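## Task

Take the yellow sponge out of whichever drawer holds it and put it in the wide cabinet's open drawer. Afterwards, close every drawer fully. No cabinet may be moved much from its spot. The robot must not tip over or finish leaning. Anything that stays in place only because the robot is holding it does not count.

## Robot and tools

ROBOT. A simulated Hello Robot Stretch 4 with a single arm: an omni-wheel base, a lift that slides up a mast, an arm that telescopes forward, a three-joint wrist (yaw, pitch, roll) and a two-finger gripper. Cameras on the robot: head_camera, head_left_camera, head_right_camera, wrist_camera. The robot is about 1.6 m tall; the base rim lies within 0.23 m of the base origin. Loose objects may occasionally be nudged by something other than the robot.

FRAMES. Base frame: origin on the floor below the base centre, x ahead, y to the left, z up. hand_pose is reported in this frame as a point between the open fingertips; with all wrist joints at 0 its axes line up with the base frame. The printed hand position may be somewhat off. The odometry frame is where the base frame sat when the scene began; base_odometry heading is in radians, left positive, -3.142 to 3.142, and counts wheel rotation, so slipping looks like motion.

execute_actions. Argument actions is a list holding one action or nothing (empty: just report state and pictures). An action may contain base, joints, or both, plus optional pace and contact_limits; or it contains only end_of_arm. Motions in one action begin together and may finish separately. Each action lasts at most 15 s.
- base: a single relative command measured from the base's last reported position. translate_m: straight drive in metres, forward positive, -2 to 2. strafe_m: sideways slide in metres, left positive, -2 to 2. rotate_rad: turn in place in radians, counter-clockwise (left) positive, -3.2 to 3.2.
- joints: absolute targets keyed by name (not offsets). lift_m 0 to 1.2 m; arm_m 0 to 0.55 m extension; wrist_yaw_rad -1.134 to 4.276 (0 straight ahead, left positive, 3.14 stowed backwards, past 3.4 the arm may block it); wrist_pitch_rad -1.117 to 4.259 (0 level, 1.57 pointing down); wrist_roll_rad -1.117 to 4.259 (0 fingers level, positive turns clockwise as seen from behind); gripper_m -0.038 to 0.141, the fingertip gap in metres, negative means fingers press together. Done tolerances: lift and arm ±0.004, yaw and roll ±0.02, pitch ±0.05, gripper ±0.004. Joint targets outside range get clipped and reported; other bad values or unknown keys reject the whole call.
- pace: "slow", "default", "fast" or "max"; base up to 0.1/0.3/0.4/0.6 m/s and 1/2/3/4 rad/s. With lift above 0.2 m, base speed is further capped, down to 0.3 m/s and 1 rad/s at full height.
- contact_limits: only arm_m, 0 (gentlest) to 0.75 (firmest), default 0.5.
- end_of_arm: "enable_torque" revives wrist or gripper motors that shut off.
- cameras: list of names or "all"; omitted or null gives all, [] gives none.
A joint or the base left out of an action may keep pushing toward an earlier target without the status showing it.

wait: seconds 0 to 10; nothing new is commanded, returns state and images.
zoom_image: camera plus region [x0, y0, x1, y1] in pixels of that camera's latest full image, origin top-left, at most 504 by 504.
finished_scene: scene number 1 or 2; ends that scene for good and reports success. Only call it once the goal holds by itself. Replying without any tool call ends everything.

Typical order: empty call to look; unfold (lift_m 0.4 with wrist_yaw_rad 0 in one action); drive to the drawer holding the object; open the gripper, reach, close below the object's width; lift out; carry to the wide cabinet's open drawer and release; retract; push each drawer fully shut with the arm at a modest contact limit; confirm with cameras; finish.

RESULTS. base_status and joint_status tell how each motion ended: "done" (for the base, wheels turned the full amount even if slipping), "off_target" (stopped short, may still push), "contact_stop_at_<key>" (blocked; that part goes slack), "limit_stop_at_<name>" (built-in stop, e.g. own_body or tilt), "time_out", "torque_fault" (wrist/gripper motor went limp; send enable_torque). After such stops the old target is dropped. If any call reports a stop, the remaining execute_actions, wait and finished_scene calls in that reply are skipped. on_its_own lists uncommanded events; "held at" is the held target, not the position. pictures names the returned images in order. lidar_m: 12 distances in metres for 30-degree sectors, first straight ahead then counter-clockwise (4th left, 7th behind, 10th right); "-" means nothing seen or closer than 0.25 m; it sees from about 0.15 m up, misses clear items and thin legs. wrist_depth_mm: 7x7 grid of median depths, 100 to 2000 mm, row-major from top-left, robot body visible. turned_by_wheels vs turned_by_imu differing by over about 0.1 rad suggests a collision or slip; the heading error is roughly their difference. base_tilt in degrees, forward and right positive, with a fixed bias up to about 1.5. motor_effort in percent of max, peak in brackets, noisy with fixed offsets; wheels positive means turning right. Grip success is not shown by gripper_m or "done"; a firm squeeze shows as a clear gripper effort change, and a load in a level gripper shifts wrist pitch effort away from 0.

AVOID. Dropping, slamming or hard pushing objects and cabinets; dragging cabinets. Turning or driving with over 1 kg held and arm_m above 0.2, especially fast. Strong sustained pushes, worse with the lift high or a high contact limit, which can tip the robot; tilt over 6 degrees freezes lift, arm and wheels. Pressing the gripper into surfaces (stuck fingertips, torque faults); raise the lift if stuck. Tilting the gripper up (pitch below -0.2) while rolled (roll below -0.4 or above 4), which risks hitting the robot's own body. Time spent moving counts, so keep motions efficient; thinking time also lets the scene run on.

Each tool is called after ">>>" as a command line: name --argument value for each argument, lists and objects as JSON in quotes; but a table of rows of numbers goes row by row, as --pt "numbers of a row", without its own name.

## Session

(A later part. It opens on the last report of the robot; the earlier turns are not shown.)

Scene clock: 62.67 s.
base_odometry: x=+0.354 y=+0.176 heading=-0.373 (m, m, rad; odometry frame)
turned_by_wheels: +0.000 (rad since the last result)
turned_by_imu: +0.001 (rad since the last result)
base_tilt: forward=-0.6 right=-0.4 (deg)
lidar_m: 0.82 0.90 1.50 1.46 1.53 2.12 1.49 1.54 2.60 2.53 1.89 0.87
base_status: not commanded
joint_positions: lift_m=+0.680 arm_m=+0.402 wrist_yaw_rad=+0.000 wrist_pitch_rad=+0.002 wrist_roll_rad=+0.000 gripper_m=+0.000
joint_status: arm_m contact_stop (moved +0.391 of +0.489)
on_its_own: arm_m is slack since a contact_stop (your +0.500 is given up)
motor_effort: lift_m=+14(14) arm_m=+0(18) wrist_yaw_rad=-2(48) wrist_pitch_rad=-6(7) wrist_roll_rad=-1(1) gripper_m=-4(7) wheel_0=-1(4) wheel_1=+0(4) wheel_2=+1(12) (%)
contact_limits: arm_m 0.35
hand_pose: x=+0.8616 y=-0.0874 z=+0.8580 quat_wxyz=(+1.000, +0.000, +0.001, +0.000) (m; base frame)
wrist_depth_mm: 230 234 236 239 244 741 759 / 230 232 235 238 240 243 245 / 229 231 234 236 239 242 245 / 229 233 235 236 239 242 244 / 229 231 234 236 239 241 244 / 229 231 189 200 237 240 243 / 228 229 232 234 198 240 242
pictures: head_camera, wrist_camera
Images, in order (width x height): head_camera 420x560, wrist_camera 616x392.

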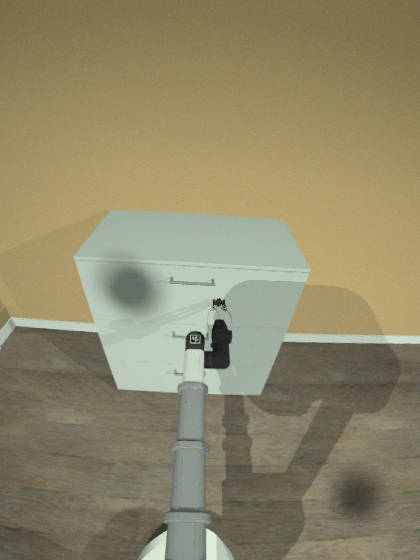

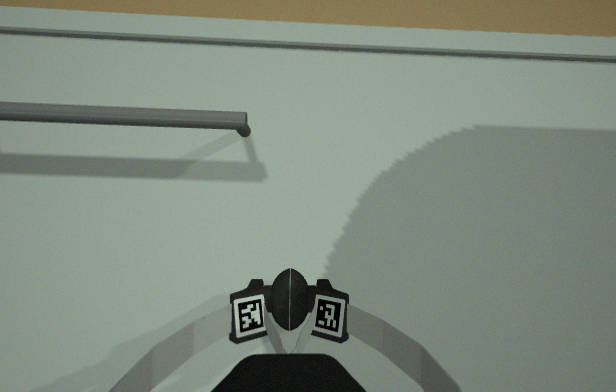

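>>> execute_actions --actions '[{"base":{"rotate_rad":3.11},"joints":{"arm_m":0.01,"lift_m":0.27},"pace":"fast"}]' --cameras '[]'

>>> execute_actions --actions '[{"base":{"strafe_m":0.47},"pace":"max"}]' --cameras '[]'

>>> execute_actions --actions '[{"base":{"translate_m":0.75},"pace":"max"}]' --cameras '["head_camera","wrist_camera"]'

Scene clock: 66.60 s.
base_odometry: x=+0.354 y=+0.176 heading=+2.737 (m, m, rad; odometry frame)
turned_by_wheels: +3.110 (rad since the last result)
turned_by_imu: +3.142 (rad since the last result)
base_tilt: forward=-0.6 right=-0.3 (deg)
lidar_m: 1.50 1.51 2.57 2.52 1.90 0.88 0.82 0.89 1.51 1.47 1.56 2.06
base_status: done
joint_positions: lift_m=+0.270 arm_m=+0.011 wrist_yaw_rad=+0.000 wrist_pitch_rad=+0.002 wrist_roll_rad=+0.000 gripper_m=+0.000
joint_status: all done
motor_effort: lift_m=+14(15) arm_m=-5(6) wrist_yaw_rad=-3(5) wrist_pitch_rad=-6(6) wrist_roll_rad=+0(0) gripper_m=-4(3) wheel_0=-3(8) wheel_1=+0(6) wheel_2=-2(11) (%)
hand_pose: x=+0.4702 y=-0.0873 z=+0.4479 quat_wxyz=(+1.000, +0.000, +0.001, +0.000) (m; base frame)
wrist_depth_mm: - - - - - - 1921 / - - - - - - 1863 / - - - - - - 1863 / - 1618 1983 - - - 1808 / - 1576 1863 - - - 1863 / 1618 1537 188 200 1756 1808 1708 / 1078 1025 1025 1138 585 1160 1205
pictures: none
No camera images: the call's "cameras" was empty. Leave "cameras" out to get every camera's image.

Scene clock: 68.80 s.
base_odometry: x=+0.168 y=-0.256 heading=+2.737 (m, m, rad; odometry frame)
turned_by_wheels: +0.000 (rad since the last result)
turned_by_imu: -0.001 (rad since the last result)
base_tilt: forward=-0.6 right=-0.3 (deg)
lidar_m: 1.47 2.50 2.08 2.04 1.92 1.40 0.85 0.89 1.22 1.95 2.03 2.48
base_status: done
joint_positions: lift_m=+0.270 arm_m=+0.011 wrist_yaw_rad=+0.000 wrist_pitch_rad=+0.002 wrist_roll_rad=+0.000 gripper_m=+0.000
joint_status: not commanded
motor_effort: lift_m=+15(15) arm_m=-4(4) wrist_yaw_rad=-2(2) wrist_pitch_rad=-6(7) wrist_roll_rad=+0(0) gripper_m=-6(1) wheel_0=+3(15) wheel_1=+1(13) wheel_2=+0(1) (%)
hand_pose: x=+0.4702 y=-0.0874 z=+0.4479 quat_wxyz=(+1.000, +0.000, +0.001, +0.000) (m; base frame)
wrist_depth_mm: - - - - - - - / - - - - - - - / - - - - - - - / - - 1576 1576 - - - / - - 1576 1576 - - - / 1618 1661 189 200 1708 1808 1921 / 1060 1025 1025 1138 580 1182 1182
pictures: none
No camera images: the call's "cameras" was empty. Leave "cameras" out to get every camera's image.

Scene clock: 71.63 s.
base_odometry: x=-0.521 y=+0.039 heading=+2.737 (m, m, rad; odometry frame)
turned_by_wheels: +0.000 (rad since the last result)
turned_by_imu: -0.001 (rad since the last result)
base_tilt: forward=-0.5 right=-0.2 (deg)
lidar_m: 0.71 0.75 2.07 1.97 2.29 2.19 1.61 1.67 2.06 1.93 2.05 1.70
base_status: done
joint_positions: lift_m=+0.270 arm_m=+0.011 wrist_yaw_rad=+0.000 wrist_pitch_rad=+0.002 wrist_roll_rad=+0.000 gripper_m=+0.000
joint_status: not commanded
motor_effort: lift_m=+15(15) arm_m=-4(4) wrist_yaw_rad=-1(2) wrist_pitch_rad=-5(6) wrist_roll_rad=+0(0) gripper_m=-6(4) wheel_0=+0(10) wheel_1=+0(8) wheel_2=+3(14) (%)
hand_pose: x=+0.4701 y=-0.0874 z=+0.4479 quat_wxyz=(+1.000, +0.000, +0.001, +0.000) (m; base frame)
wrist_depth_mm: 1366 1397 1430 1397 1430 1464 1464 / 1366 1366 1397 1430 1430 1464 1499 / 1366 1366 820 820 1430 1430 1499 / 1366 809 820 820 1430 1464 1464 / 1336 473 477 480 1397 1464 1464 / 1366 809 189 200 1397 1430 1464 / 1098 991 809 809 580 1138 1182
pictures: head_camera, wrist_camera
Images, in order (width x height): head_camera 420x560, wrist_camera 616x392.

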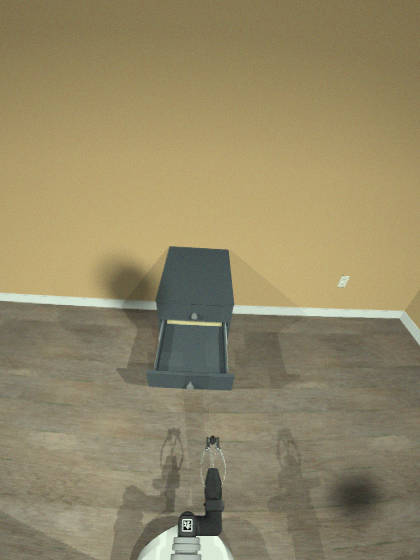

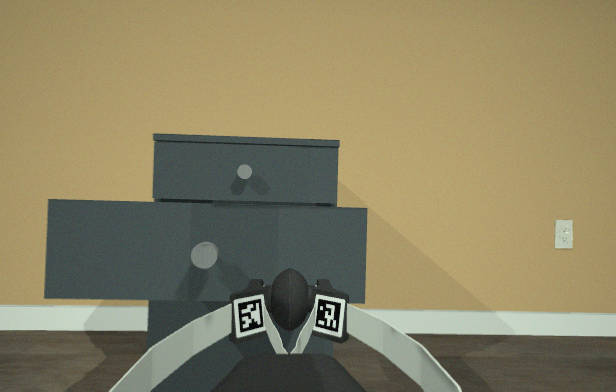

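>>> execute_actions --actions '[{"base":{"strafe_m":0.055}}]' --cameras '[]'

>>> execute_actions --actions '[{"base":{"translate_m":0.22}}]' --cameras '[]'

>>> execute_actions --actions '[{"joints":{"arm_m":0.47},"pace":"slow","contact_limits":{"arm_m":0.25}}]' --cameras '["head_camera","wrist_camera"]'

Scene clock: 73.80 s.
base_odometry: x=-0.543 y=-0.012 heading=+2.737 (m, m, rad; odometry frame)
turned_by_wheels: +0.000 (rad since the last result)
turned_by_imu: -0.001 (rad since the last result)
base_tilt: forward=-0.7 right=-0.3 (deg)
lidar_m: 0.69 1.70 2.02 1.92 2.23 2.19 1.62 1.69 2.12 2.00 2.09 0.74
base_status: done
joint_positions: lift_m=+0.270 arm_m=+0.011 wrist_yaw_rad=+0.000 wrist_pitch_rad=+0.002 wrist_roll_rad=+0.000 gripper_m=+0.000
joint_status: not commanded
motor_effort: lift_m=+15(15) arm_m=-4(4) wrist_yaw_rad=-1(1) wrist_pitch_rad=-5(6) wrist_roll_rad=+0(0) gripper_m=-5(3) wheel_0=-1(10) wheel_1=-1(8) wheel_2=+0(2) (%)
hand_pose: x=+0.4701 y=-0.0874 z=+0.4479 quat_wxyz=(+1.000, +0.000, +0.001, +0.000) (m; base frame)
wrist_depth_mm: 1397 1397 1397 1430 1464 1464 1499 / 1366 1430 1430 1397 1430 1464 1499 / 1397 1366 820 842 1464 1464 1464 / 1397 1397 809 831 1464 1464 1464 / 1336 473 477 484 484 1464 1464 / 1336 1366 189 200 1397 1464 1464 / 1078 1008 809 820 580 1182 1205
pictures: none
No camera images: the call's "cameras" was empty. Leave "cameras" out to get every camera's image.

Scene clock: 75.97 s.
base_odometry: x=-0.745 y=+0.075 heading=+2.737 (m, m, rad; odometry frame)
turned_by_wheels: +0.000 (rad since the last result)
turned_by_imu: -0.001 (rad since the last result)
base_tilt: forward=-0.7 right=-0.4 (deg)
lidar_m: 0.49 0.51 2.02 1.91 2.36 2.43 1.82 1.90 2.10 1.99 2.03 0.51
base_status: done
joint_positions: lift_m=+0.270 arm_m=+0.011 wrist_yaw_rad=+0.000 wrist_pitch_rad=+0.002 wrist_roll_rad=+0.000 gripper_m=+0.000
joint_status: not commanded
motor_effort: lift_m=+14(15) arm_m=-4(4) wrist_yaw_rad=-2(1) wrist_pitch_rad=-6(6) wrist_roll_rad=+0(0) gripper_m=-3(9) wheel_0=+2(7) wheel_1=+2(6) wheel_2=+1(10) (%)
hand_pose: x=+0.4701 y=-0.0874 z=+0.4479 quat_wxyz=(+1.000, +0.000, +0.001, +0.000) (m; base frame)
wrist_depth_mm: 1182 1182 1182 1205 1205 1205 1255 / 1182 1138 1205 1182 1229 1205 1229 / 1182 1160 597 609 1205 1229 1229 / 1118 597 603 603 683 1205 1229 / 250 254 256 259 260 264 1255 / 251 252 189 200 262 263 1229 / 251 252 254 257 211 264 1205
pictures: none
No camera images: the call's "cameras" was empty. Leave "cameras" out to get every camera's image.

Scene clock: 80.70 s.
base_odometry: x=-0.745 y=+0.075 heading=+2.737 (m, m, rad; odometry frame)
turned_by_wheels: +0.000 (rad since the last result)
turned_by_imu: -0.002 (rad since the last result)
base_tilt: forward=-0.6 right=-0.1 (deg)
lidar_m: 0.82 1.48 1.99 1.93 2.34 2.41 1.83 1.88 2.11 1.98 2.01 0.87
base_status: not commanded
joint_positions: lift_m=+0.270 arm_m=+0.385 wrist_yaw_rad=-0.005 wrist_pitch_rad=+0.002 wrist_roll_rad=+0.000 gripper_m=+0.000
joint_status: arm_m contact_stop (moved +0.374 of +0.459)
on_its_own: arm_m is slack since a contact_stop (your +0.470 is given up)
motor_effort: lift_m=+15(15) arm_m=+0(15) wrist_yaw_rad=+13(35) wrist_pitch_rad=-4(6) wrist_roll_rad=+0(0) gripper_m=-7(4) wheel_0=+2(2) wheel_1=+2(2) wheel_2=-3(8) (%)
contact_limits: arm_m 0.25
hand_pose: x=+0.8436 y=-0.0889 z=+0.4480 quat_wxyz=(+1.000, +0.000, +0.001, -0.003) (m; base frame)
wrist_depth_mm: 226 229 232 235 239 242 854 / 225 229 203 234 238 241 866 / 225 229 232 235 238 242 854 / 225 227 230 235 237 241 842 / 224 227 230 233 236 241 842 / 224 227 188 198 237 241 842 / 224 226 229 177 235 240 842
pictures: head_camera, wrist_camera
Images, in order (width x height): head_camera 420x560, wrist_camera 616x392.

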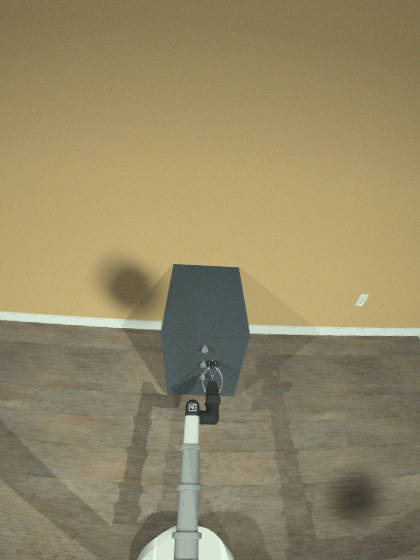

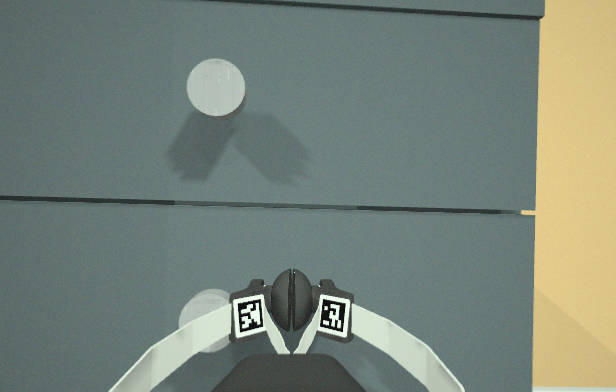

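>>> execute_actions --actions '[{"joints":{"arm_m":0.1},"pace":"fast"}]'

Scene clock: 83.13 s.
base_odometry: x=-0.745 y=+0.075 heading=+2.737 (m, m, rad; odometry frame)
turned_by_wheels: +0.000 (rad since the last result)
turned_by_imu: -0.001 (rad since the last result)
base_tilt: forward=-0.7 right=-0.3 (deg)
lidar_m: 0.80 1.46 2.00 1.91 2.35 2.42 1.84 1.91 2.12 1.99 2.02 0.84
base_status: not commanded
joint_positions: lift_m=+0.270 arm_m=+0.101 wrist_yaw_rad=+0.000 wrist_pitch_rad=+0.002 wrist_roll_rad=+0.000 gripper_m=+0.000
joint_status: all done
motor_effort: lift_m=+15(15) arm_m=-4(4) wrist_yaw_rad=-1(12) wrist_pitch_rad=-6(5) wrist_roll_rad=+0(0) gripper_m=-7(9) wheel_0=+2(2) wheel_1=+3(2) wheel_2=-1(3) (%)
hand_pose: x=+0.5601 y=-0.0875 z=+0.4479 quat_wxyz=(+1.000, +0.000, +0.001, +0.000) (m; base frame)
wrist_depth_mm: 1060 1078 1098 1098 1098 1138 1138 / 1078 1078 1078 1098 1098 1138 1138 / 1078 512 512 521 525 1138 1138 / 1060 504 512 517 530 1118 1160 / 1042 508 508 521 525 1118 1160 / 1060 508 188 200 525 1138 1138 / 1025 496 512 517 342 1098 1118
pictures: head_camera, head_left_camera, head_right_camera, wrist_camera
Images, in order (width x height): head_camera 420x560, head_left_camera 420x672, head_right_camera 420x672, wrist_camera 616x392.

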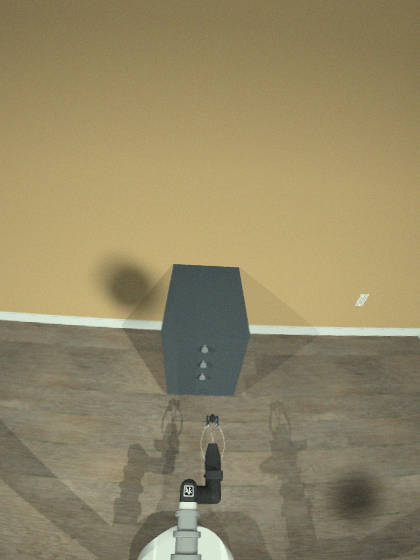

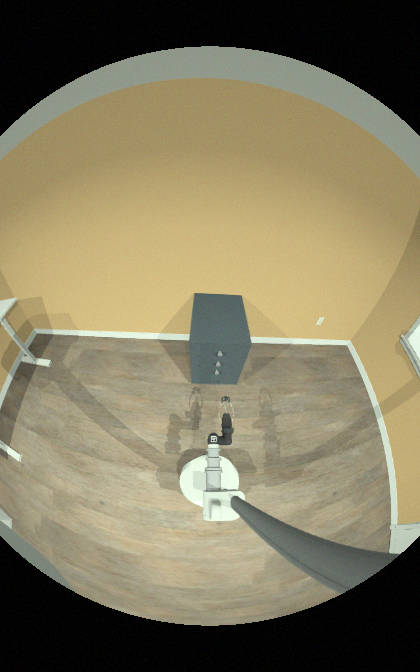

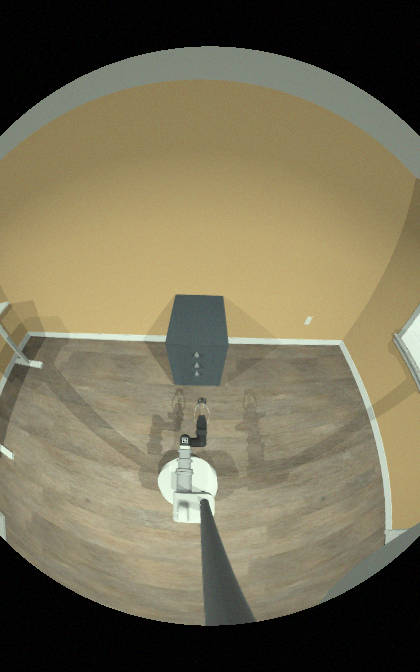

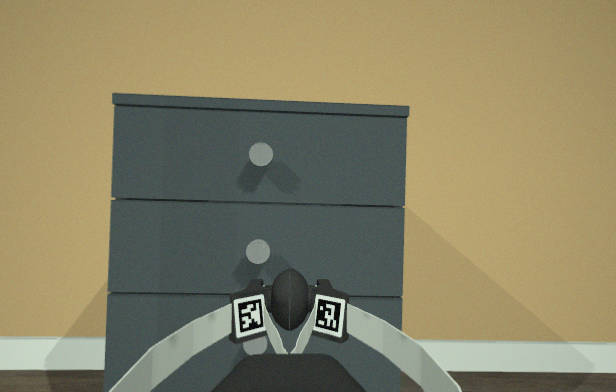

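>>> finished_scene --scene 2

The scene is finished: the task was done.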